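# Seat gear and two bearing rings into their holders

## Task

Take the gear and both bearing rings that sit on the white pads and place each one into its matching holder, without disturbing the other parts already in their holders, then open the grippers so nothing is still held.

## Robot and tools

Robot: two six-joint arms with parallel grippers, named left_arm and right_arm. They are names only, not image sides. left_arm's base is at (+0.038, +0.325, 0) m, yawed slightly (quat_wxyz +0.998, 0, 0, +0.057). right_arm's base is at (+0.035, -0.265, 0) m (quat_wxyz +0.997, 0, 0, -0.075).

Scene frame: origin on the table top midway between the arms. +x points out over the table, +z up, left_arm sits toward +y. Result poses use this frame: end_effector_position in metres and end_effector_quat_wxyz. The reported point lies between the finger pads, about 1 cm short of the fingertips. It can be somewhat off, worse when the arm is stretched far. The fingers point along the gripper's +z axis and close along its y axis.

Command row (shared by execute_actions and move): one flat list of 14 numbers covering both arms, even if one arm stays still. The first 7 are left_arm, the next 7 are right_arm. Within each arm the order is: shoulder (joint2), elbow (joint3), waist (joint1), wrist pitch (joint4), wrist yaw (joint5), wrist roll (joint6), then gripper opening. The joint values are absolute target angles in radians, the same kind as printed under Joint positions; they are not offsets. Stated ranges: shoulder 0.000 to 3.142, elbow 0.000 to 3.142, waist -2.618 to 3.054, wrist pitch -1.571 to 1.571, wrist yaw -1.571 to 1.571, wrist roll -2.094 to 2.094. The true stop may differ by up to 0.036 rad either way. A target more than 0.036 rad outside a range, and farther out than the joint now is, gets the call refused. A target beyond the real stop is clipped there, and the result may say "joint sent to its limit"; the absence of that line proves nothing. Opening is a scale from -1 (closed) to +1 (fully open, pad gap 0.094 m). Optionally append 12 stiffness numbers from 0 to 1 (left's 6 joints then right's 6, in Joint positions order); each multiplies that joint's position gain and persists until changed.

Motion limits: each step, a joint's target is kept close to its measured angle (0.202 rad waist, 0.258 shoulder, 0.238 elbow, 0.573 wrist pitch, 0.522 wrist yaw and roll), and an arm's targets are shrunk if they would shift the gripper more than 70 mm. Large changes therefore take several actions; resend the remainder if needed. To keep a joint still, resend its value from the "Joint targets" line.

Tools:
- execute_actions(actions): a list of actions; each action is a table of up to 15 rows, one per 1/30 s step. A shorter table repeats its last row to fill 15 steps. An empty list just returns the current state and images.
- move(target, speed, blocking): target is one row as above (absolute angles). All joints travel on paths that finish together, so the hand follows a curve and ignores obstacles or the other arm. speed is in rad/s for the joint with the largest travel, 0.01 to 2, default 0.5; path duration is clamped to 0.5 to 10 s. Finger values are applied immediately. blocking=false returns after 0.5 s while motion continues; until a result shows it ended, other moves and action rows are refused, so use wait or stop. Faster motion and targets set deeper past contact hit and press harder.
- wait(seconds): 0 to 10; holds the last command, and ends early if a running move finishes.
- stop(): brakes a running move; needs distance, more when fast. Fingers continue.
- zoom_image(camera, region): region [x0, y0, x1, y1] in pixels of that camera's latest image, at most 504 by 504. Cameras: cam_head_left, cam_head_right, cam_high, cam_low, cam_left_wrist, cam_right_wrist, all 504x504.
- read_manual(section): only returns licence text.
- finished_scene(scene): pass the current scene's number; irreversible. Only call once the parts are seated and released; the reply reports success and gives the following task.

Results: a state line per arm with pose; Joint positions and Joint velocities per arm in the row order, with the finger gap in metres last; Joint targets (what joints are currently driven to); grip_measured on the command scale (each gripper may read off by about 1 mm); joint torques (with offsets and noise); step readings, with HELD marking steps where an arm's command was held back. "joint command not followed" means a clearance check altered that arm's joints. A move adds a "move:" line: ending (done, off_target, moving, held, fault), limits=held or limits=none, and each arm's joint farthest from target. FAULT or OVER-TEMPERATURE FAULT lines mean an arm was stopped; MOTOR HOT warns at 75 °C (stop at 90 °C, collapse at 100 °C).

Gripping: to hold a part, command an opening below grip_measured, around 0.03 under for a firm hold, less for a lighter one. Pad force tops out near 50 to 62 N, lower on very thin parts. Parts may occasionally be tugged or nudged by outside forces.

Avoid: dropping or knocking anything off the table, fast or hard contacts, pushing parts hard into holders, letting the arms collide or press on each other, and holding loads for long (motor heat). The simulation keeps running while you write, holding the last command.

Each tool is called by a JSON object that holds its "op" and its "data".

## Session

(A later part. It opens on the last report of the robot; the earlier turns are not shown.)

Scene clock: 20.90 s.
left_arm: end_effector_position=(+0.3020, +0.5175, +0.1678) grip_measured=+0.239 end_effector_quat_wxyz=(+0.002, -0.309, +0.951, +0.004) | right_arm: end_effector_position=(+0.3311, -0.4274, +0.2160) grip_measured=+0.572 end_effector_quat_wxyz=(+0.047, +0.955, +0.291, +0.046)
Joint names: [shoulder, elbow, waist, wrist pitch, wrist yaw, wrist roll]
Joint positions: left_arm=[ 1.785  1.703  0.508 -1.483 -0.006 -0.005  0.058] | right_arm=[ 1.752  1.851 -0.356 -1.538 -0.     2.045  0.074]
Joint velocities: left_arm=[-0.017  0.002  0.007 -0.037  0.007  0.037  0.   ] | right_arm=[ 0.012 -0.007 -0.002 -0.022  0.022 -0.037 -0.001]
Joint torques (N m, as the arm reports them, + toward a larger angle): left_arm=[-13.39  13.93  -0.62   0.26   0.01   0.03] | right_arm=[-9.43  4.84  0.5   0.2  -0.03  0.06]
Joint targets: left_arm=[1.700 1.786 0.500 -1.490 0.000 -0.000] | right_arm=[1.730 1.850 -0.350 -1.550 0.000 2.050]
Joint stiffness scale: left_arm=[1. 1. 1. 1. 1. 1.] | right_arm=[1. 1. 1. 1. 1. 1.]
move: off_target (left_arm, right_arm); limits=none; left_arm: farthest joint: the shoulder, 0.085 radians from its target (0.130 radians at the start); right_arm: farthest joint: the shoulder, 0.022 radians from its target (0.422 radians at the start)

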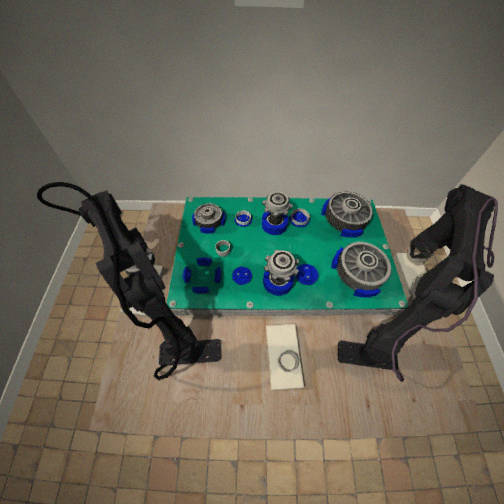

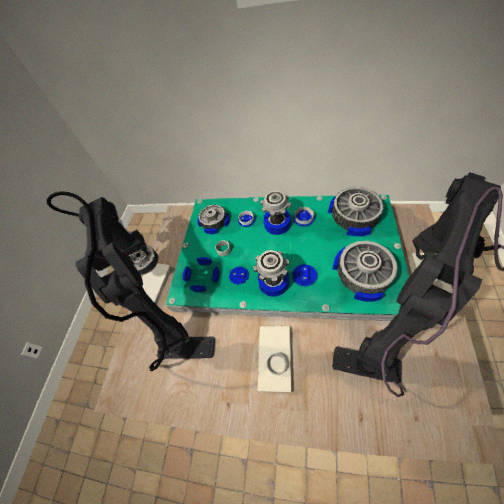

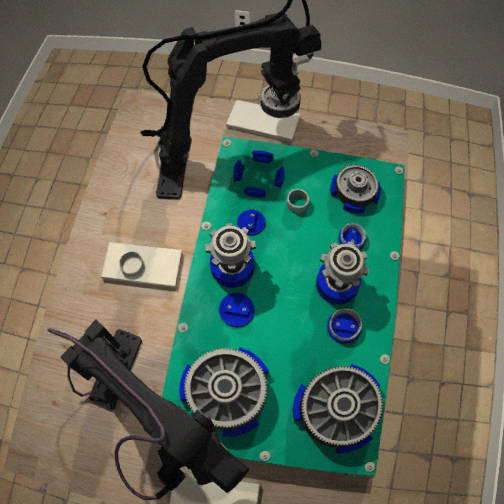

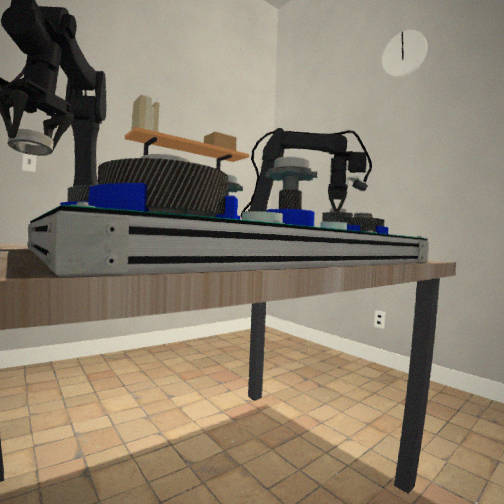

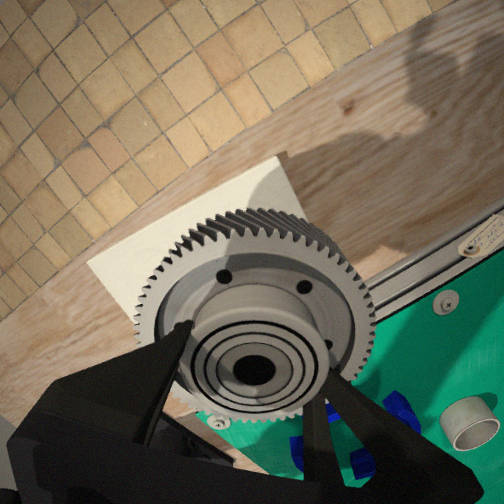

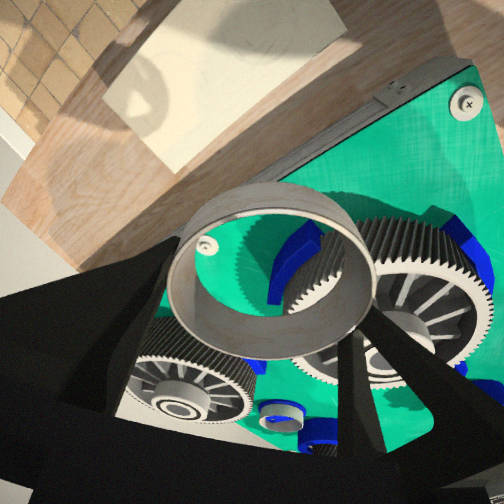

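{"op": "move", "data": {"target": [1.43,1.455,-0.205,-1.47,0,0,0.2, 1.74,1.85,0.74,-1.55,0,2.07,0.535], "speed": 0.6}}

Scene clock: 23.63 s.
left_arm: end_effector_position=(+0.2913, +0.3038, +0.1712) grip_measured=+0.239 end_effector_quat_wxyz=(+0.005, +0.042, +0.999, -0.001) | right_arm: end_effector_position=(+0.3141, -0.0739, +0.2160) grip_measured=+0.572 end_effector_quat_wxyz=(+0.012, +0.670, +0.740, +0.065)
Joint names: [shoulder, elbow, waist, wrist pitch, wrist yaw, wrist roll]
Joint positions: left_arm=[ 1.505  1.414 -0.203 -1.471  0.002 -0.005  0.058] | right_arm=[ 1.752  1.851  0.742 -1.538 -0.007  2.065  0.074]
Joint velocities: left_arm=[-0.022 -0.002  0.002 -0.037 -0.007 -0.037 -0.001] | right_arm=[-0.007  0.002  0.002 -0.11   0.051 -0.007 -0.   ]
Joint torques (N m, as the arm reports them, + toward a larger angle): left_arm=[-10.42  10.18  -0.13   0.38  -0.06   0.02] | right_arm=[-8.56  4.82 -0.27  0.21  0.02  0.05]
Joint targets: left_arm=[1.430 1.455 -0.205 -1.470 0.000 -0.000] | right_arm=[1.740 1.850 0.740 -1.550 -0.000 2.070]
Joint stiffness scale: left_arm=[1. 1. 1. 1. 1. 1.] | right_arm=[1. 1. 1. 1. 1. 1.]
move: off_target (left_arm); limits=none; left_arm: farthest joint: the shoulder, 0.075 radians from its target (0.355 radians at the start); right_arm: farthest joint: the shoulder, 0.012 radians from its target (0.012 radians at the start)

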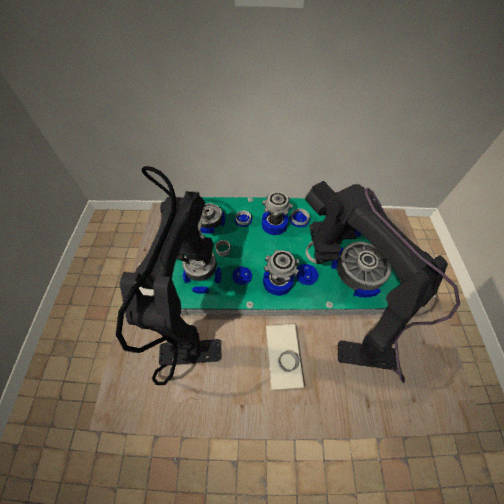

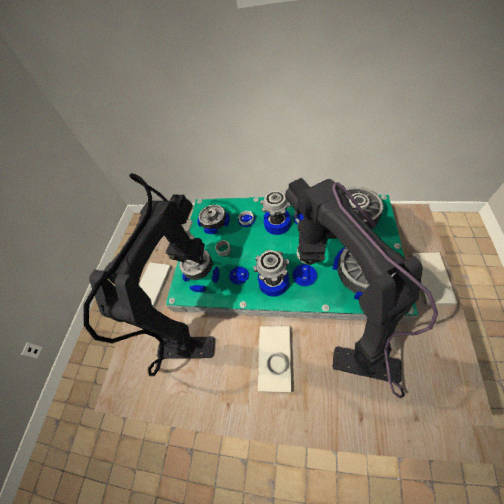

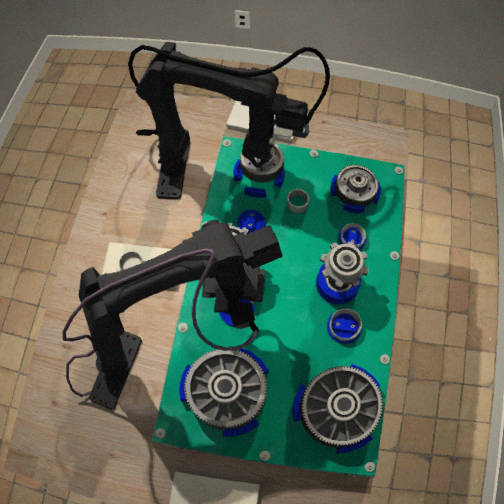

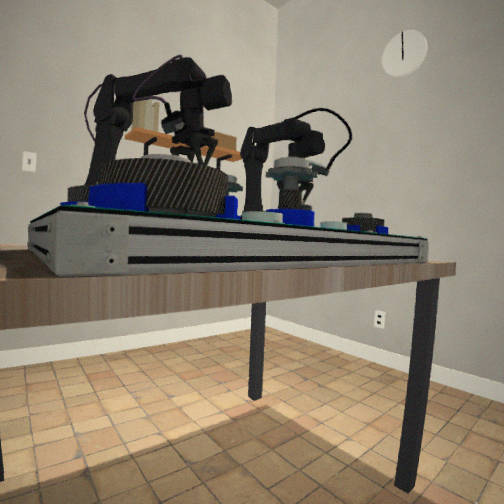

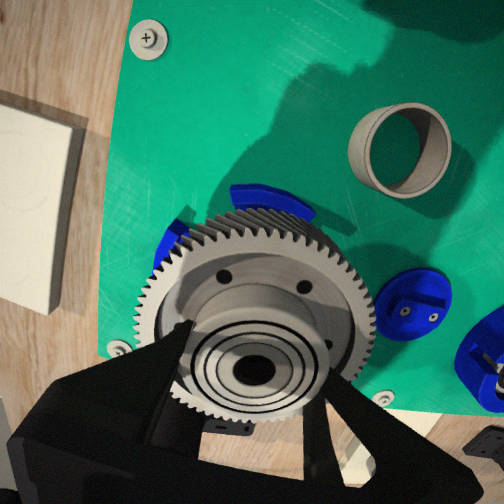

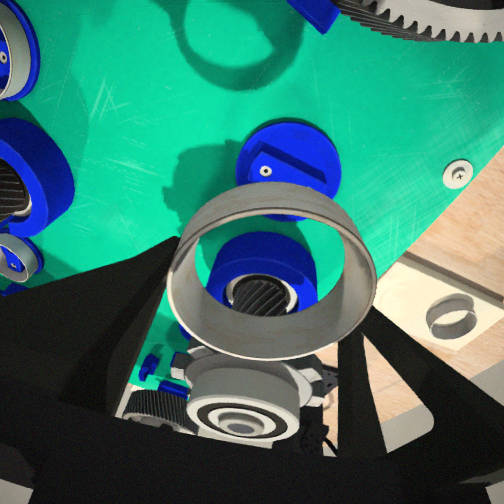

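{"op": "execute_actions", "data": {"actions": [[[1.43,1.452,-0.205,-1.467,0,0,0.2,1.742,1.84,0.741,-1.542,0,2.07,0.535],[1.43,1.449,-0.205,-1.464,0,0,0.2,1.744,1.83,0.742,-1.534,0,2.07,0.535],[1.43,1.446,-0.205,-1.461,0,0,0.2,1.746,1.82,0.743,-1.526,0,2.07,0.535],[1.43,1.443,-0.205,-1.458,0,0,0.2,1.748,1.81,0.744,-1.518,0,2.07,0.535],[1.43,1.44,-0.205,-1.455,0,0,0.2,1.75,1.80,0.745,-1.51,0,2.07,0.535],[1.43,1.437,-0.205,-1.452,0,0,0.2,1.752,1.79,0.746,-1.502,0,2.07,0.535],[1.43,1.434,-0.205,-1.449,0,0,0.2,1.754,1.78,0.747,-1.494,0,2.07,0.535],[1.43,1.431,-0.205,-1.446,0,0,0.2,1.756,1.77,0.748,-1.486,0,2.07,0.535],[1.43,1.428,-0.205,-1.443,0,0,0.2,1.758,1.76,0.749,-1.478,0,2.07,0.535],[1.43,1.425,-0.205,-1.44,0,0,0.2,1.76,1.75,0.75,-1.47,0,2.07,0.535],[1.43,1.422,-0.205,-1.437,0,0,0.2,1.762,1.74,0.751,-1.462,0,2.07,0.535],[1.43,1.419,-0.205,-1.434,0,0,0.2,1.764,1.73,0.752,-1.454,0,2.07,0.535],[1.43,1.416,-0.205,-1.431,0,0,0.2,1.766,1.72,0.753,-1.446,0,2.07,0.535],[1.43,1.413,-0.205,-1.428,0,0,0.2,1.768,1.71,0.754,-1.438,0,2.07,0.535],[1.43,1.41,-0.205,-1.425,0,0,0.2,1.77,1.70,0.755,-1.43,0,2.07,0.535]],[[1.43,1.407,-0.205,-1.422,0,0,0.2,1.772,1.69,0.756,-1.422,0,2.07,0.535],[1.43,1.404,-0.205,-1.419,0,0,0.2,1.774,1.68,0.757,-1.414,0,2.07,0.535],[1.43,1.401,-0.205,-1.416,0,0,0.2,1.776,1.67,0.758,-1.406,0,2.07,0.535],[1.43,1.398,-0.205,-1.413,0,0,0.2,1.778,1.66,0.759,-1.398,0,2.07,0.535],[1.43,1.395,-0.205,-1.41,0,0,0.2,1.78,1.65,0.76,-1.39,0,2.07,0.535],[1.43,1.392,-0.205,-1.407,0,0,0.2,1.782,1.64,0.761,-1.382,0,2.07,0.535],[1.43,1.389,-0.205,-1.404,0,0,0.2,1.784,1.63,0.762,-1.374,0,2.07,0.535],[1.43,1.386,-0.205,-1.401,0,0,0.2,1.786,1.62,0.763,-1.366,0,2.07,0.535],[1.43,1.383,-0.205,-1.398,0,0,0.2,1.788,1.61,0.764,-1.358,0,2.07,0.535],[1.43,1.38,-0.205,-1.395,0,0,0.2,1.79,1.60,0.765,-1.35,0,2.07,0.535],[1.43,1.378,-0.205,-1.393,0,0,0.2,1.791,1.59,0.766,-1.342,0,2.07,0.535],[1.43,1.376,-0.205,-1.391,0,0,0.2,1.792,1.58,0.767,-1.334,0,2.07,0.535],[1.43,1.375,-0.205,-1.39,0,0,0.2,1.793,1.57,0.768,-1.326,0,2.07,0.535],[1.43,1.375,-0.205,-1.39,0,0,0.2,1.794,1.56,0.769,-1.318,0,2.07,0.535],[1.43,1.375,-0.205,-1.39,0,0,0.2,1.795,1.55,0.77,-1.31,0,2.07,0.535]],[[1.43,1.375,-0.205,-1.39,0,0,0.2,1.795,1.55,0.77,-1.31,0,2.07,0.535]]]}}

Scene clock: 26.97 s.
left_arm: end_effector_position=(+0.2892, +0.3040, +0.1522) grip_measured=+0.239 end_effector_quat_wxyz=(-0.001, +0.042, +0.999, -0.001) | right_arm: end_effector_position=(+0.3058, -0.0721, +0.1244) grip_measured=+0.572 end_effector_quat_wxyz=(-0.003, +0.665, +0.747, +0.001)
Joint names: [shoulder, elbow, waist, wrist pitch, wrist yaw, wrist roll]
Joint positions: left_arm=[ 1.499  1.333 -0.203 -1.407  0.002 -0.005  0.058] | right_arm=[ 1.8    1.549  0.761 -1.318 -0.007  2.065  0.074]
Joint velocities: left_arm=[ 0.002 -0.012 -0.007 -0.066  0.007 -0.007  0.   ] | right_arm=[ 0.002 -0.007  0.012  0.007 -0.007 -0.051 -0.002]
Joint torques (N m, as the arm reports them, + toward a larger angle): left_arm=[-9.97 10.29 -0.21  0.53 -0.04  0.02] | right_arm=[-8.65  5.24  0.79  0.19  0.04  0.05]
Joint targets: left_arm=[1.430 1.375 -0.205 -1.390 -0.000 -0.000] | right_arm=[1.795 1.550 0.770 -1.310 0.000 2.070]
Joint stiffness scale: left_arm=[1. 1. 1. 1. 1. 1.] | right_arm=[1. 1. 1. 1. 1. 1.]
Step readings (joint positions; steps 1 to 15: 1st action; 16 to 30: 2nd action; 31 to 45: 3rd action):
0: left_arm=[1.499 1.374 -0.203 -1.475 0.002 -0.005] | right_arm=[1.752 1.851 0.742 -1.538 -0.007 2.065]
1: left_arm=[1.499 1.374 -0.203 -1.469 0.002 -0.005] | right_arm=[1.752 1.850 0.742 -1.538 -0.007 2.065]
2: left_arm=[1.499 1.374 -0.203 -1.465 0.002 -0.005] | right_arm=[1.752 1.847 0.742 -1.538 -0.007 2.065]
4: left_arm=[1.499 1.374 -0.203 -1.462 0.002 -0.005] | right_arm=[1.752 1.832 0.742 -1.536 -0.007 2.065]
8: left_arm=[1.499 1.374 -0.203 -1.461 0.002 -0.005] | right_arm=[1.752 1.788 0.742 -1.521 -0.007 2.065]
15: left_arm=[1.499 1.374 -0.203 -1.452 0.002 -0.005] | right_arm=[1.763 1.720 0.742 -1.473 -0.007 2.065]
16: left_arm=[1.499 1.374 -0.203 -1.450 0.002 -0.005] | right_arm=[1.766 1.710 0.742 -1.465 -0.007 2.065]
17: left_arm=[1.499 1.374 -0.203 -1.448 0.002 -0.005] | right_arm=[1.769 1.699 0.743 -1.457 -0.007 2.065]
19: left_arm=[1.499 1.369 -0.203 -1.441 0.002 -0.005] | right_arm=[1.775 1.678 0.745 -1.440 -0.007 2.065]
23: left_arm=[1.499 1.352 -0.203 -1.425 0.002 -0.005] | right_arm=[1.783 1.637 0.752 -1.408 -0.007 2.065]
30: left_arm=[1.499 1.334 -0.203 -1.415 0.002 -0.005] | right_arm=[1.793 1.568 0.758 -1.351 -0.007 2.065]
31: left_arm=[1.499 1.333 -0.203 -1.414 0.002 -0.005] | right_arm=[1.794 1.560 0.759 -1.344 -0.007 2.065]
32: left_arm=[1.499 1.333 -0.203 -1.414 0.002 -0.005] | right_arm=[1.796 1.554 0.760 -1.340 -0.007 2.065]
34: left_arm=[1.499 1.333 -0.203 -1.411 0.002 -0.005] | right_arm=[1.800 1.549 0.761 -1.333 -0.007 2.065]
38: left_arm=[1.499 1.333 -0.203 -1.408 0.002 -0.005] | right_arm=[1.800 1.549 0.761 -1.323 -0.007 2.065]
45: Joint positions above

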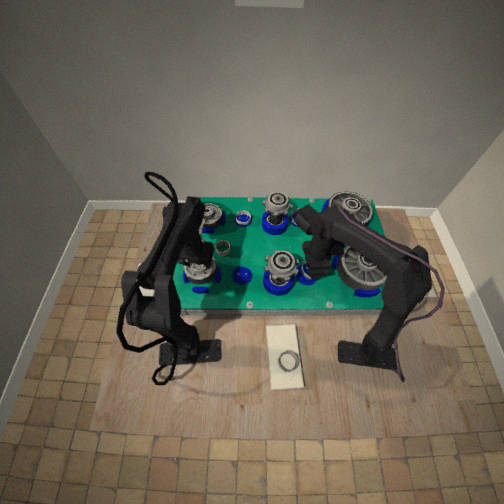

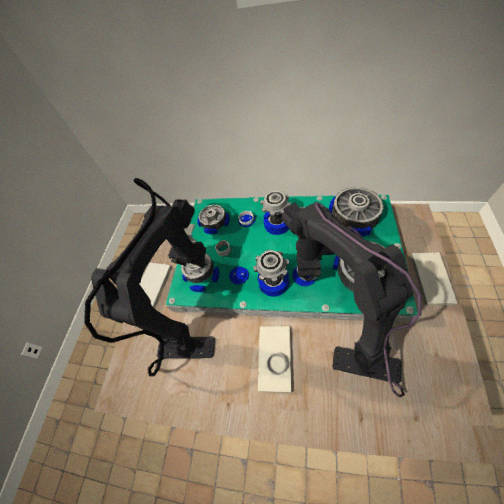

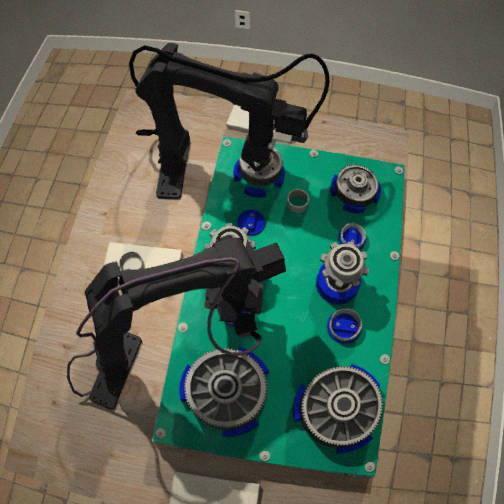

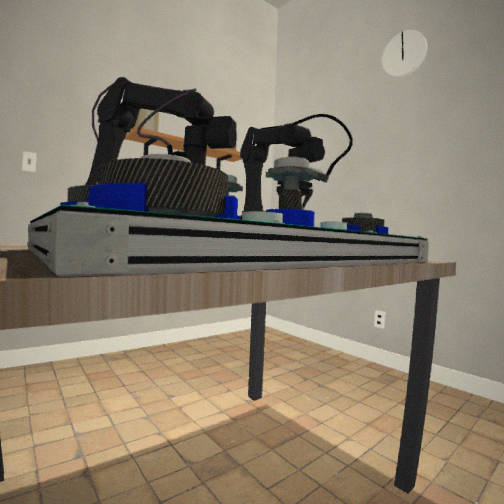

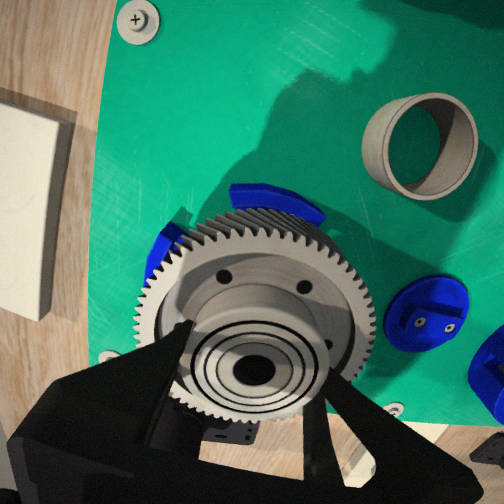

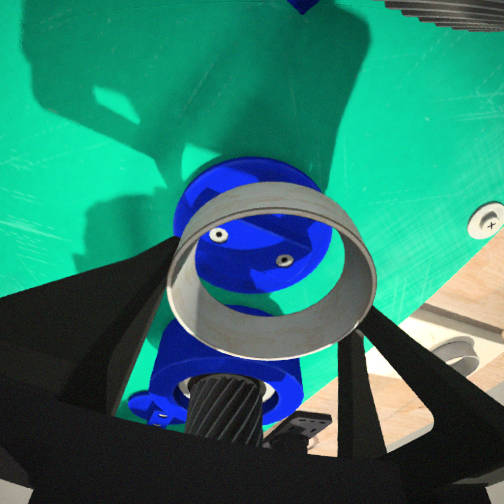

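{"op": "zoom_image", "data": {"camera": "cam_head_left", "region": [160,230,260,310]}}

{"op": "zoom_image", "data": {"camera": "cam_high", "region": [210,130,310,210]}}

{"op": "zoom_image", "data": {"camera": "cam_right_wrist", "region": [150,140,400,380]}}

Region (160, 230, 260, 310) of cam_head_left's 504x504 image, scaled by 5.040, with more detail than that image has; it fills the top 403 rows of this view, and the rest is white.

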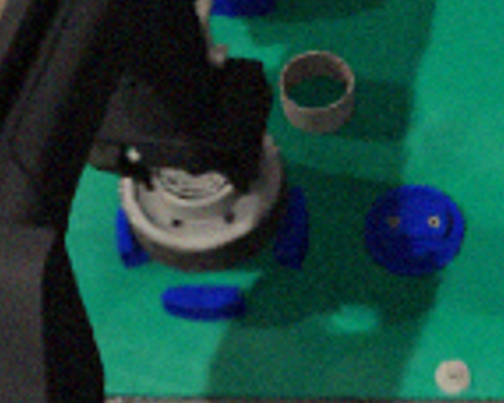

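Region (210, 130, 310, 210) of cam_high's 504x504 image, scaled by 5.040, with more detail than that image has; it fills the top 403 rows of this view, and the rest is white.

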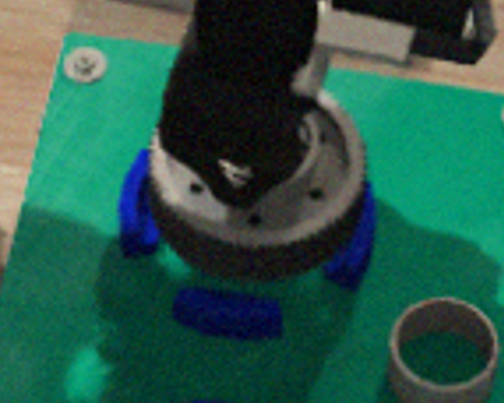

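Region (150, 140, 400, 380) of cam_right_wrist's 504x504 image, scaled by 2.016, with more detail than that image has; it fills the top 484 rows of this view, and the rest is white.

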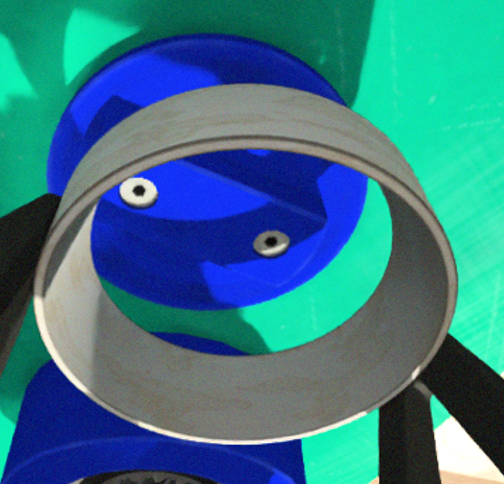

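{"op": "execute_actions", "data": {"actions": [[[1.427,1.375,-0.203,-1.396,0,0,0.2,1.799,1.549,0.772,-1.305,0,2.07,0.535],[1.424,1.375,-0.201,-1.402,0,0,0.2,1.803,1.548,0.774,-1.30,0,2.07,0.535],[1.421,1.375,-0.199,-1.408,0,0,0.2,1.807,1.546,0.776,-1.295,0,2.07,0.535],[1.418,1.375,-0.197,-1.414,0,0,0.2,1.811,1.545,0.778,-1.29,0,2.07,0.535],[1.415,1.375,-0.195,-1.42,0,0,0.2,1.815,1.544,0.78,-1.285,0,2.07,0.535],[1.412,1.375,-0.193,-1.426,0,0,0.2,1.819,1.542,0.782,-1.28,0,2.07,0.535],[1.41,1.375,-0.191,-1.432,0,0,0.2,1.823,1.54,0.784,-1.275,0,2.07,0.535],[1.408,1.375,-0.19,-1.438,0,0,0.2,1.828,1.539,0.786,-1.27,0,2.07,0.535]],[[1.408,1.375,-0.19,-1.438,0,0,0.2,1.828,1.539,0.786,-1.27,0,2.07,0.535]]]}}

{"op": "zoom_image", "data": {"camera": "cam_right_wrist", "region": [150,140,400,380]}}

{"op": "zoom_image", "data": {"camera": "cam_high", "region": [210,130,310,210]}}

{"op": "zoom_image", "data": {"camera": "cam_head_left", "region": [160,230,260,310]}}

Scene clock: 31.40 s.
left_arm: end_effector_position=(+0.2835, +0.3045, +0.1563) grip_measured=+0.239 end_effector_quat_wxyz=(-0.002, +0.042, +0.999, -0.001) | right_arm: end_effector_position=(+0.3085, -0.0631, +0.1116) grip_measured=+0.572 end_effector_quat_wxyz=(-0.004, +0.658, +0.753, +0.000)
Joint names: [shoulder, elbow, waist, wrist pitch, wrist yaw, wrist roll]
Joint positions: left_arm=[ 1.481  1.333 -0.203 -1.427  0.002 -0.005  0.058] | right_arm=[ 1.833  1.539  0.778 -1.278 -0.007  2.065  0.074]
Joint velocities: left_arm=[-0.017 -0.007 -0.012 -0.037 -0.037 -0.007 -0.001] | right_arm=[-0.007  0.007  0.007 -0.037 -0.037 -0.022 -0.   ]
Joint torques (N m, as the arm reports them, + toward a larger angle): left_arm=[-10.22  10.26   1.05   0.2   -0.04   0.03] | right_arm=[-8.8   5.06  0.65  0.19  0.04  0.04]
Joint targets: left_arm=[1.408 1.375 -0.190 -1.438 0.000 -0.000] | right_arm=[1.828 1.539 0.786 -1.270 -0.000 2.070]
Joint stiffness scale: left_arm=[1. 1. 1. 1. 1. 1.] | right_arm=[1. 1. 1. 1. 1. 1.]
Step readings (joint positions; steps 1 to 15: 1st action; 16 to 30: 2nd action):
0: left_arm=[1.499 1.333 -0.203 -1.407 0.002 -0.005] | right_arm=[1.800 1.549 0.761 -1.317 -0.007 2.065]
1: left_arm=[1.499 1.333 -0.203 -1.407 0.002 -0.005] | right_arm=[1.800 1.549 0.761 -1.317 -0.007 2.065]
2: left_arm=[1.499 1.333 -0.203 -1.407 0.002 -0.005] | right_arm=[1.800 1.549 0.761 -1.316 -0.007 2.065]
4: left_arm=[1.499 1.333 -0.203 -1.407 0.002 -0.005] | right_arm=[1.801 1.549 0.762 -1.312 -0.007 2.065]
8: left_arm=[1.494 1.333 -0.203 -1.408 0.002 -0.005] | right_arm=[1.816 1.549 0.772 -1.297 -0.007 2.065]
15: left_arm=[1.481 1.333 -0.203 -1.424 0.002 -0.005] | right_arm=[1.833 1.539 0.778 -1.281 -0.007 2.065]
16: left_arm=[1.481 1.333 -0.203 -1.425 0.002 -0.005] | right_arm=[1.833 1.539 0.778 -1.280 -0.007 2.065]
17: left_arm=[1.481 1.333 -0.203 -1.426 0.002 -0.005] | right_arm=[1.833 1.539 0.778 -1.279 -0.007 2.065]
19: left_arm=[1.481 1.333 -0.203 -1.427 0.002 -0.005] | right_arm=[1.833 1.539 0.778 -1.279 -0.007 2.065]
23: left_arm=[1.481 1.333 -0.203 -1.427 0.002 -0.005] | right_arm=[1.833 1.539 0.778 -1.278 -0.007 2.065]
30: Joint positions above

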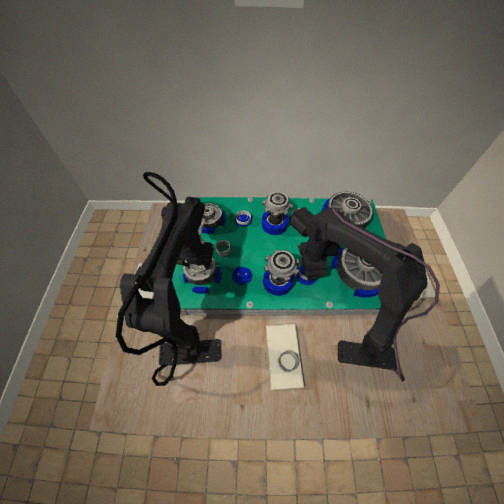

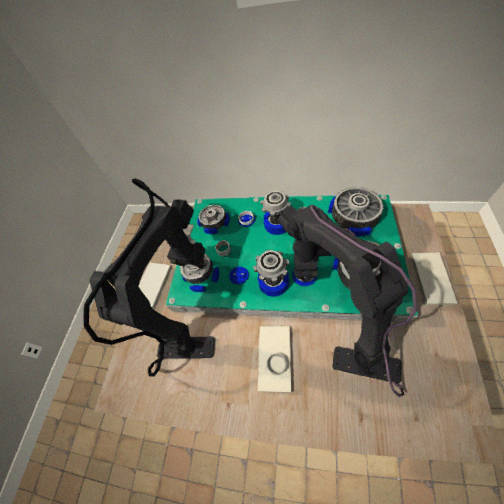

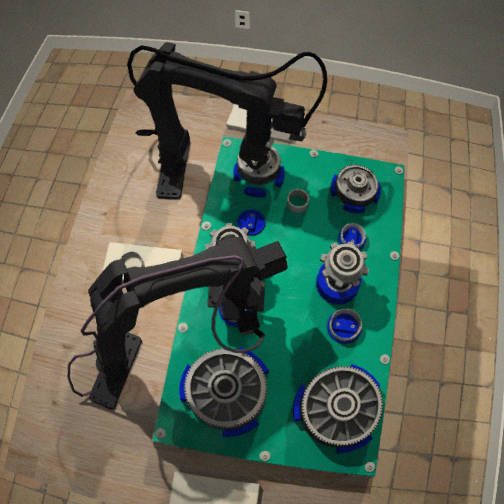

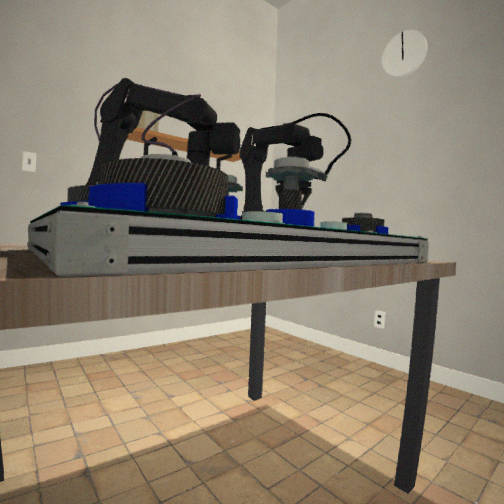

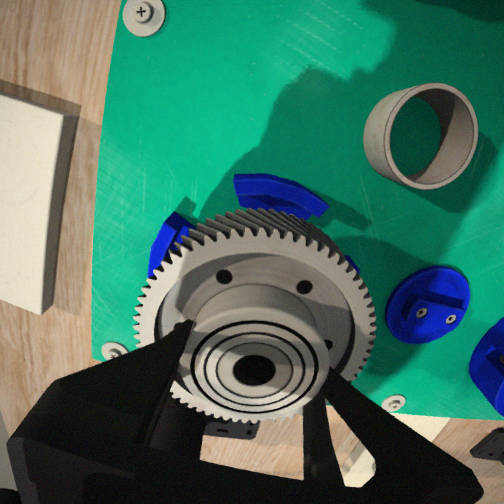

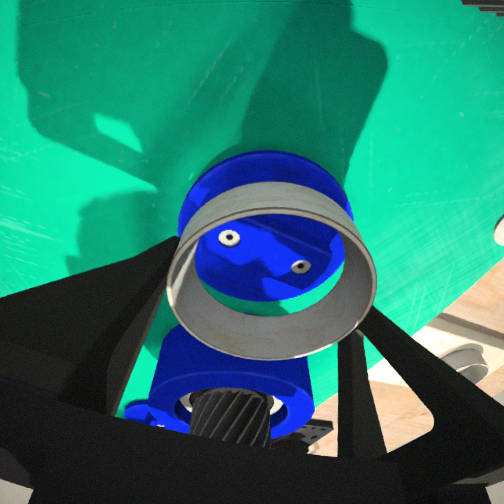

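Region (150, 140, 400, 380) of cam_right_wrist's 504x504 image, scaled by 2.016, with more detail than that image has; it fills the top 484 rows of this view, and the rest is white.

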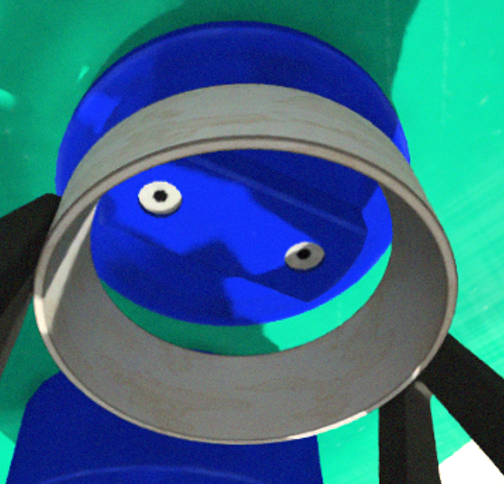

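Region (210, 130, 310, 210) of cam_high's 504x504 image, scaled by 5.040, with more detail than that image has; it fills the top 403 rows of this view, and the rest is white.

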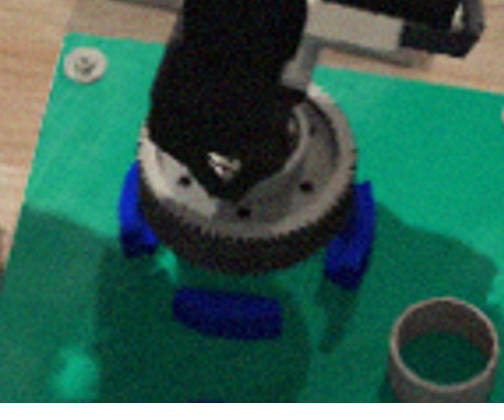

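Region (160, 230, 260, 310) of cam_head_left's 504x504 image, scaled by 5.040, with more detail than that image has; it fills the top 403 rows of this view, and the rest is white.

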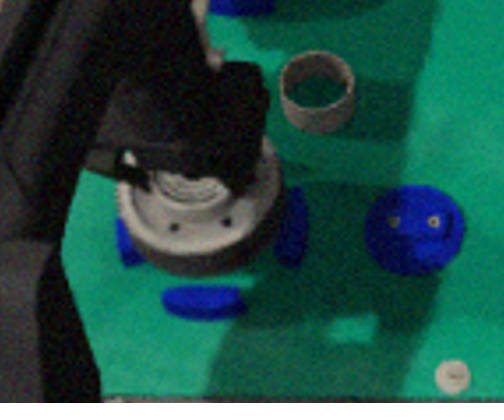

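{"op": "execute_actions", "data": {"actions": [[[1.408,1.373,-0.19,-1.43,0,0,0.2,1.828,1.536,0.786,-1.267,0,2.07,0.535],[1.408,1.371,-0.19,-1.424,0,0,0.2,1.828,1.533,0.786,-1.264,0,2.07,0.535],[1.408,1.369,-0.19,-1.418,0,0,0.2,1.829,1.53,0.786,-1.26,0,2.07,0.535],[1.408,1.367,-0.19,-1.412,0,0,0.2,1.829,1.527,0.786,-1.257,0,2.07,0.535],[1.408,1.365,-0.19,-1.408,0,0,0.2,1.829,1.524,0.786,-1.254,0,2.07,0.535],[1.408,1.363,-0.19,-1.404,0,0,0.2,1.83,1.521,0.786,-1.25,0,2.07,0.535],[1.408,1.361,-0.19,-1.401,0,0,0.2,1.83,1.518,0.786,-1.247,0,2.07,0.535],[1.408,1.359,-0.19,-1.398,0,0,0.2,1.83,1.515,0.786,-1.244,0,2.07,0.535],[1.408,1.357,-0.19,-1.396,0,0,0.2,1.83,1.512,0.786,-1.24,0,2.07,0.535],[1.408,1.355,-0.19,-1.394,0,0,0.2,1.831,1.509,0.786,-1.237,0,2.07,0.535],[1.408,1.353,-0.19,-1.392,0,0,0.2,1.831,1.506,0.786,-1.234,0,2.07,0.535],[1.408,1.351,-0.19,-1.39,0,0,0.2,1.831,1.503,0.786,-1.23,0,2.07,0.535],[1.408,1.349,-0.19,-1.388,0,0,0.2,1.831,1.50,0.786,-1.227,0,2.07,0.535],[1.408,1.347,-0.19,-1.386,0,0,0.2,1.832,1.497,0.786,-1.224,0,2.07,0.535],[1.408,1.345,-0.19,-1.384,0,0,0.2,1.832,1.494,0.786,-1.22,0,2.07,0.535]],[[1.408,1.343,-0.19,-1.382,0,0,0.2,1.832,1.491,0.786,-1.217,0,2.07,0.535],[1.408,1.341,-0.19,-1.38,0,0,0.2,1.832,1.488,0.786,-1.214,0,2.07,0.535],[1.408,1.339,-0.19,-1.378,0,0,0.2,1.833,1.485,0.786,-1.21,0,2.07,0.535],[1.408,1.337,-0.19,-1.376,0,0,0.2,1.833,1.482,0.786,-1.207,0,2.07,0.535],[1.408,1.335,-0.19,-1.374,0,0,0.2,1.833,1.479,0.786,-1.204,0,2.07,0.535],[1.408,1.335,-0.19,-1.372,0,0,0.2,1.833,1.476,0.786,-1.20,0,2.07,0.535]]]}}

{"op": "zoom_image", "data": {"camera": "cam_right_wrist", "region": [150,140,400,380]}}

{"op": "zoom_image", "data": {"camera": "cam_high", "region": [210,130,310,210]}}

{"op": "zoom_image", "data": {"camera": "cam_head_left", "region": [160,230,260,310]}}

Scene clock: 33.93 s.
left_arm: end_effector_position=(+0.2842, +0.3044, +0.1465) grip_measured=+0.239 end_effector_quat_wxyz=(-0.002, +0.042, +0.999, -0.001) | right_arm: end_effector_position=(+0.3092, -0.0626, +0.0965) grip_measured=+0.572 end_effector_quat_wxyz=(-0.003, +0.658, +0.753, +0.005)
Joint names: [shoulder, elbow, waist, wrist pitch, wrist yaw, wrist roll]
Joint positions: left_arm=[ 1.481  1.294 -0.203 -1.388  0.002 -0.005  0.058] | right_arm=[ 1.833  1.478  0.778 -1.209 -0.007  2.065  0.074]
Joint velocities: left_arm=[ 0.002  0.002  0.017 -0.007 -0.037 -0.066 -0.   ] | right_arm=[-0.012  0.007 -0.017 -0.037 -0.051 -0.022  0.   ]
Joint torques (N m, as the arm reports them, + toward a larger angle): left_arm=[-10.14  10.14   0.98   0.54  -0.04   0.01] | right_arm=[-8.34  4.93  0.74  0.21  0.03  0.05]
Joint targets: left_arm=[1.408 1.335 -0.190 -1.372 0.000 0.000] | right_arm=[1.833 1.476 0.786 -1.200 0.000 2.070]
Joint stiffness scale: left_arm=[1. 1. 1. 1. 1. 1.] | right_arm=[1. 1. 1. 1. 1. 1.]
Step readings (joint positions; steps 1 to 15: 1st action; 16 to 30: 2nd action):
0: left_arm=[1.481 1.333 -0.203 -1.427 0.002 -0.005] | right_arm=[1.833 1.539 0.778 -1.277 -0.007 2.065]
1: left_arm=[1.481 1.333 -0.203 -1.427 0.002 -0.005] | right_arm=[1.833 1.539 0.778 -1.277 -0.007 2.065]
2: left_arm=[1.481 1.333 -0.203 -1.427 0.002 -0.005] | right_arm=[1.833 1.539 0.778 -1.276 -0.007 2.065]
4: left_arm=[1.481 1.333 -0.203 -1.427 0.002 -0.005] | right_arm=[1.833 1.537 0.778 -1.273 -0.007 2.065]
8: left_arm=[1.481 1.329 -0.203 -1.423 0.002 -0.005] | right_arm=[1.833 1.523 0.778 -1.261 -0.007 2.065]
15: left_arm=[1.481 1.308 -0.203 -1.408 0.002 -0.005] | right_arm=[1.833 1.501 0.778 -1.241 -0.007 2.065]
16: left_arm=[1.481 1.306 -0.203 -1.407 0.002 -0.005] | right_arm=[1.833 1.499 0.778 -1.237 -0.007 2.065]
17: left_arm=[1.481 1.304 -0.203 -1.406 0.002 -0.005] | right_arm=[1.833 1.496 0.778 -1.233 -0.007 2.065]
19: left_arm=[1.481 1.300 -0.203 -1.402 0.002 -0.005] | right_arm=[1.833 1.491 0.778 -1.225 -0.007 2.065]
23: left_arm=[1.481 1.295 -0.203 -1.393 0.002 -0.005] | right_arm=[1.833 1.480 0.778 -1.212 -0.007 2.065]
30: Joint positions above

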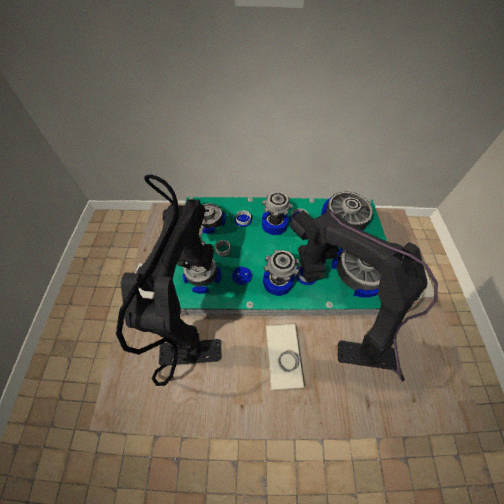

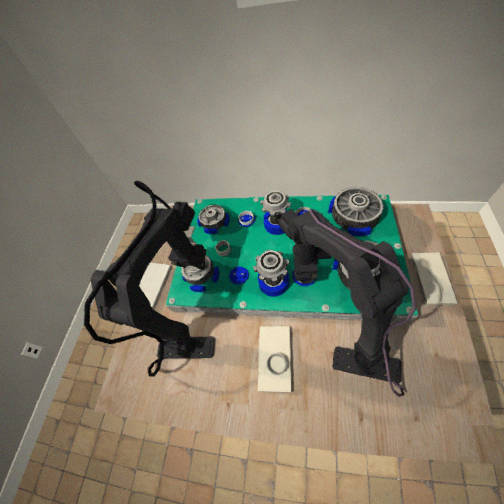

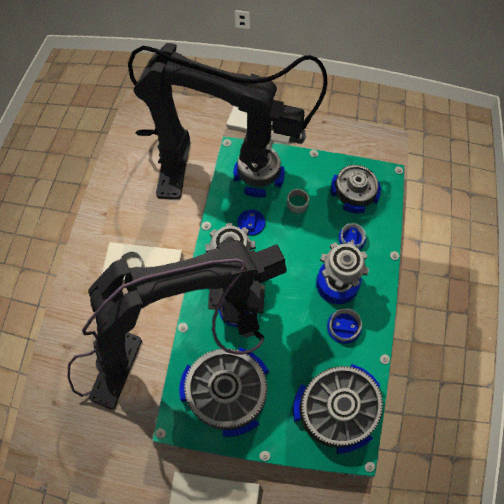

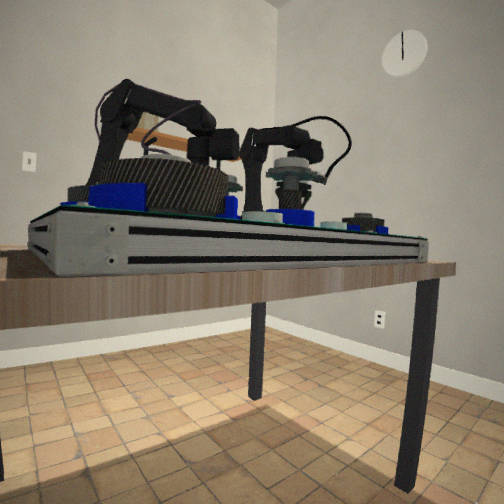

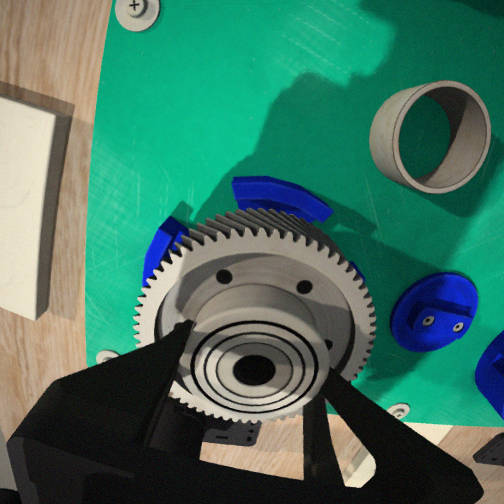

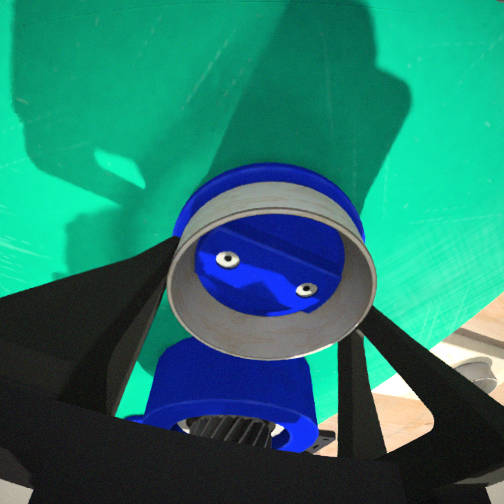

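Region (150, 140, 400, 380) of cam_right_wrist's 504x504 image, scaled by 2.016, with more detail than that image has; it fills the top 484 rows of this view, and the rest is white.

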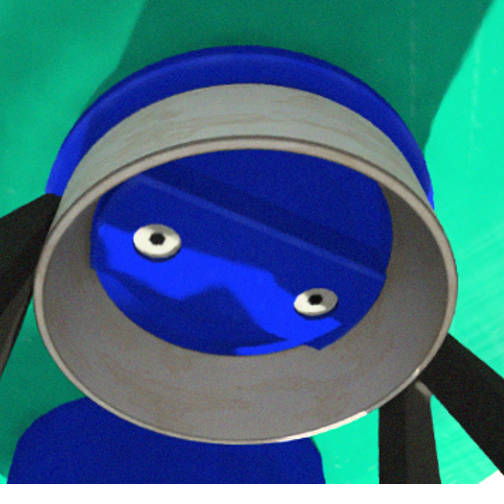

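Region (210, 130, 310, 210) of cam_high's 504x504 image, scaled by 5.040, with more detail than that image has; it fills the top 403 rows of this view, and the rest is white.

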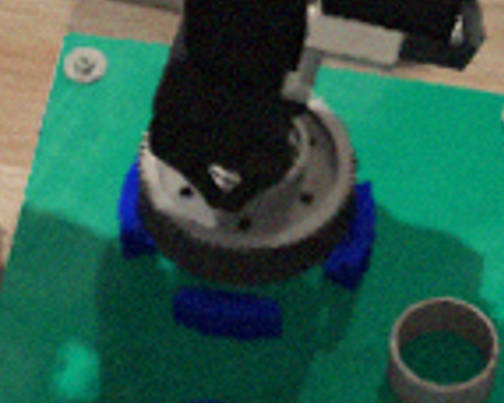

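Region (160, 230, 260, 310) of cam_head_left's 504x504 image, scaled by 5.040, with more detail than that image has; it fills the top 403 rows of this view, and the rest is white.

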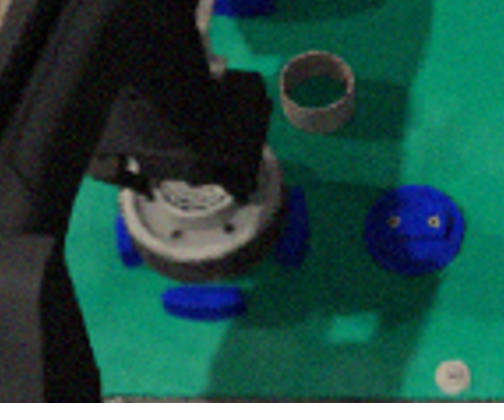

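{"op": "execute_actions", "data": {"actions": [[[1.408,1.333,-0.19,-1.37,0,0,0.2,1.833,1.474,0.786,-1.198,0,2.07,0.535],[1.408,1.331,-0.19,-1.368,0,0,0.2,1.833,1.472,0.786,-1.196,0,2.07,0.535],[1.408,1.329,-0.19,-1.366,0,0,0.2,1.833,1.47,0.786,-1.194,0,2.07,0.535],[1.408,1.327,-0.19,-1.364,0,0,0.2,1.833,1.468,0.786,-1.192,0,2.07,0.535],[1.408,1.325,-0.19,-1.362,0,0,0.2,1.833,1.466,0.786,-1.19,0,2.07,0.535],[1.408,1.323,-0.19,-1.36,0,0,0.2,1.833,1.464,0.786,-1.188,0,2.07,0.535],[1.408,1.321,-0.19,-1.358,0,0,0.2,1.833,1.462,0.786,-1.186,0,2.07,0.535],[1.408,1.319,-0.19,-1.356,0,0,0.2,1.833,1.46,0.786,-1.184,0,2.07,0.535],[1.408,1.317,-0.19,-1.354,0,0,0.2,1.833,1.458,0.786,-1.182,0,2.07,0.535],[1.408,1.315,-0.19,-1.352,0,0,0.2,1.833,1.456,0.786,-1.18,0,2.07,0.535],[1.408,1.313,-0.19,-1.35,0,0,0.2,1.833,1.454,0.786,-1.178,0,2.07,0.535],[1.408,1.311,-0.19,-1.348,0,0,0.2,1.833,1.452,0.786,-1.176,0,2.07,0.535],[1.408,1.309,-0.19,-1.346,0,0,0.2,1.833,1.45,0.786,-1.174,0,2.07,0.535],[1.408,1.307,-0.19,-1.344,0,0,0.2,1.833,1.448,0.786,-1.172,0,2.07,0.535],[1.408,1.305,-0.19,-1.342,0,0,0.2,1.833,1.446,0.786,-1.17,0,2.07,0.535]],[[1.408,1.303,-0.19,-1.34,0,0,0.2,1.833,1.446,0.786,-1.17,0,2.07,0.535],[1.408,1.301,-0.19,-1.338,0,0,0.2,1.833,1.446,0.786,-1.17,0,2.07,0.535],[1.408,1.299,-0.19,-1.336,0,0,0.2,1.833,1.446,0.786,-1.17,0,2.07,0.535],[1.408,1.297,-0.19,-1.334,0,0,0.2,1.833,1.446,0.786,-1.17,0,2.07,0.535],[1.408,1.295,-0.19,-1.332,0,0,0.2,1.833,1.446,0.786,-1.17,0,2.07,0.535],[1.408,1.293,-0.19,-1.33,0,0,0.2,1.833,1.446,0.786,-1.17,0,2.07,0.535],[1.408,1.291,-0.19,-1.328,0,0,0.2,1.833,1.446,0.786,-1.17,0,2.07,0.535],[1.408,1.289,-0.19,-1.326,0,0,0.2,1.833,1.446,0.786,-1.17,0,2.07,0.535]]]}}

{"op": "zoom_image", "data": {"camera": "cam_head_left", "region": [160,230,260,310]}}

{"op": "zoom_image", "data": {"camera": "cam_high", "region": [210,130,310,210]}}

Scene clock: 36.47 s.
left_arm: end_effector_position=(+0.2841, +0.3044, +0.1350) grip_measured=+0.239 end_effector_quat_wxyz=(-0.003, +0.042, +0.999, -0.001) | right_arm: end_effector_position=(+0.3093, -0.0625, +0.0916) grip_measured=+0.572 end_effector_quat_wxyz=(-0.002, +0.658, +0.753, +0.006)
Joint names: [shoulder, elbow, waist, wrist pitch, wrist yaw, wrist roll]
Joint positions: left_arm=[ 1.481  1.249 -0.203 -1.344  0.002 -0.005  0.058] | right_arm=[ 1.833  1.459  0.778 -1.186 -0.007  2.065  0.074]
Joint velocities: left_arm=[-0.012 -0.002  0.002  0.051 -0.051  0.022 -0.   ] | right_arm=[-0.002 -0.007 -0.002 -0.022 -0.022 -0.022  0.001]
Joint torques (N m, as the arm reports them, + toward a larger angle): left_arm=[-10.16  10.05   1.08   0.49  -0.05   0.01] | right_arm=[-8.35  4.21  0.71  0.31  0.03  0.04]
Joint targets: left_arm=[1.408 1.289 -0.190 -1.326 -0.000 -0.000] | right_arm=[1.833 1.446 0.786 -1.170 -0.000 2.070]
Joint stiffness scale: left_arm=[1. 1. 1. 1. 1. 1.] | right_arm=[1. 1. 1. 1. 1. 1.]
Step readings (joint positions; steps 1 to 15: 1st action; 16 to 30: 2nd action):
0: left_arm=[1.481 1.294 -0.203 -1.388 0.002 -0.005] | right_arm=[1.833 1.478 0.778 -1.208 -0.007 2.065]
1: left_arm=[1.481 1.294 -0.203 -1.388 0.002 -0.005] | right_arm=[1.833 1.478 0.778 -1.208 -0.007 2.065]
2: left_arm=[1.481 1.294 -0.203 -1.388 0.002 -0.005] | right_arm=[1.833 1.478 0.778 -1.207 -0.007 2.065]
4: left_arm=[1.481 1.294 -0.203 -1.387 0.002 -0.005] | right_arm=[1.833 1.477 0.778 -1.206 -0.007 2.065]
8: left_arm=[1.481 1.288 -0.203 -1.380 0.002 -0.005] | right_arm=[1.833 1.467 0.778 -1.197 -0.007 2.065]
15: left_arm=[1.481 1.268 -0.203 -1.367 0.002 -0.005] | right_arm=[1.833 1.459 0.778 -1.186 -0.007 2.065]
16: left_arm=[1.481 1.266 -0.203 -1.366 0.002 -0.005] | right_arm=[1.833 1.459 0.778 -1.186 -0.007 2.065]
17: left_arm=[1.481 1.264 -0.203 -1.364 0.002 -0.005] | right_arm=[1.833 1.459 0.778 -1.186 -0.007 2.065]
19: left_arm=[1.481 1.260 -0.203 -1.360 0.002 -0.005] | right_arm=[1.833 1.459 0.778 -1.186 -0.007 2.065]
23: left_arm=[1.481 1.253 -0.203 -1.350 0.002 -0.005] | right_arm=[1.833 1.459 0.778 -1.186 -0.007 2.065]
30: Joint positions above

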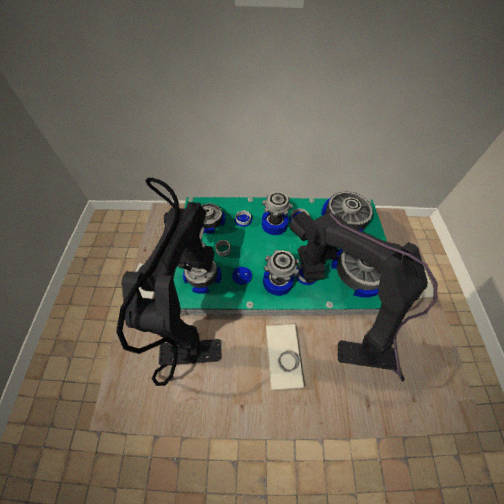

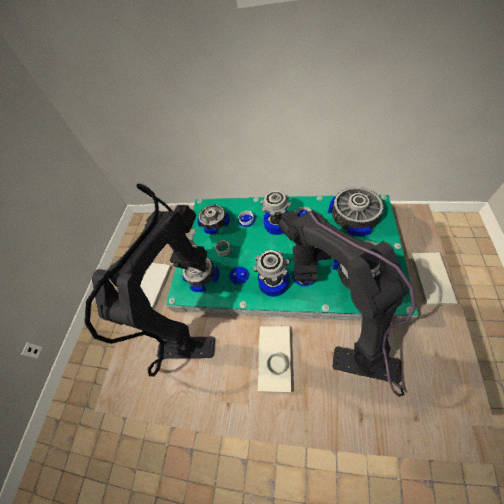

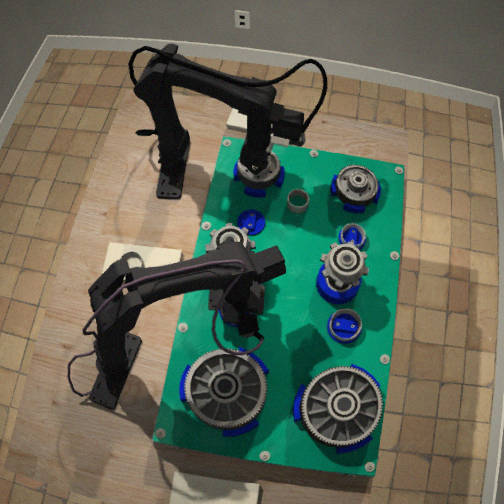

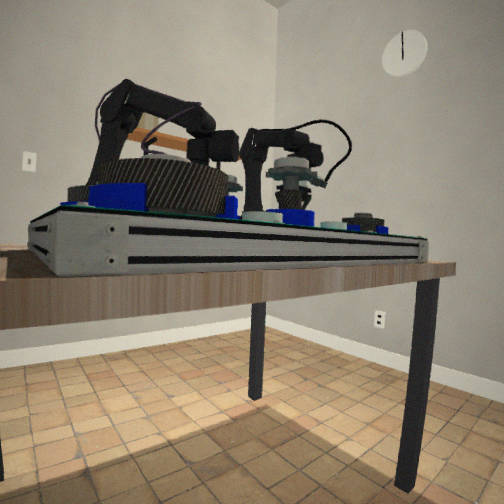

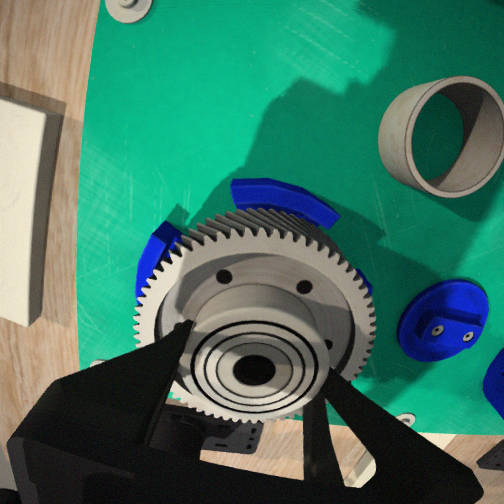

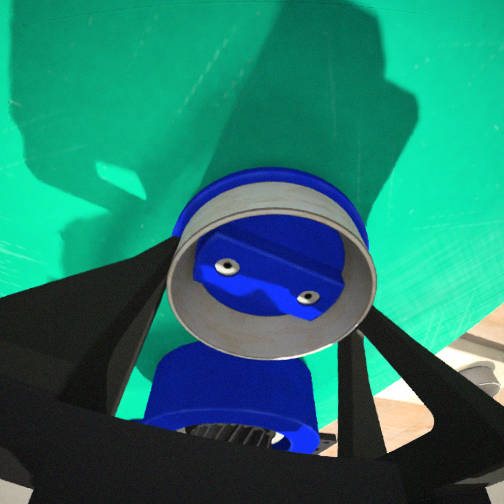

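Region (160, 230, 260, 310) of cam_head_left's 504x504 image, scaled by 5.040, with more detail than that image has; it fills the top 403 rows of this view, and the rest is white.

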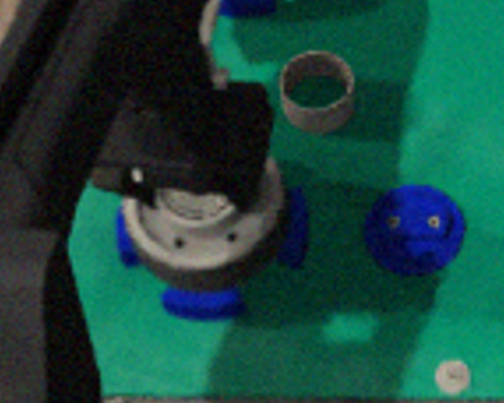

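Region (210, 130, 310, 210) of cam_high's 504x504 image, scaled by 5.040, with more detail than that image has; it fills the top 403 rows of this view, and the rest is white.

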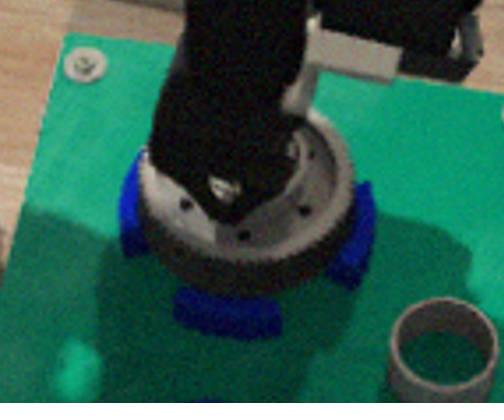

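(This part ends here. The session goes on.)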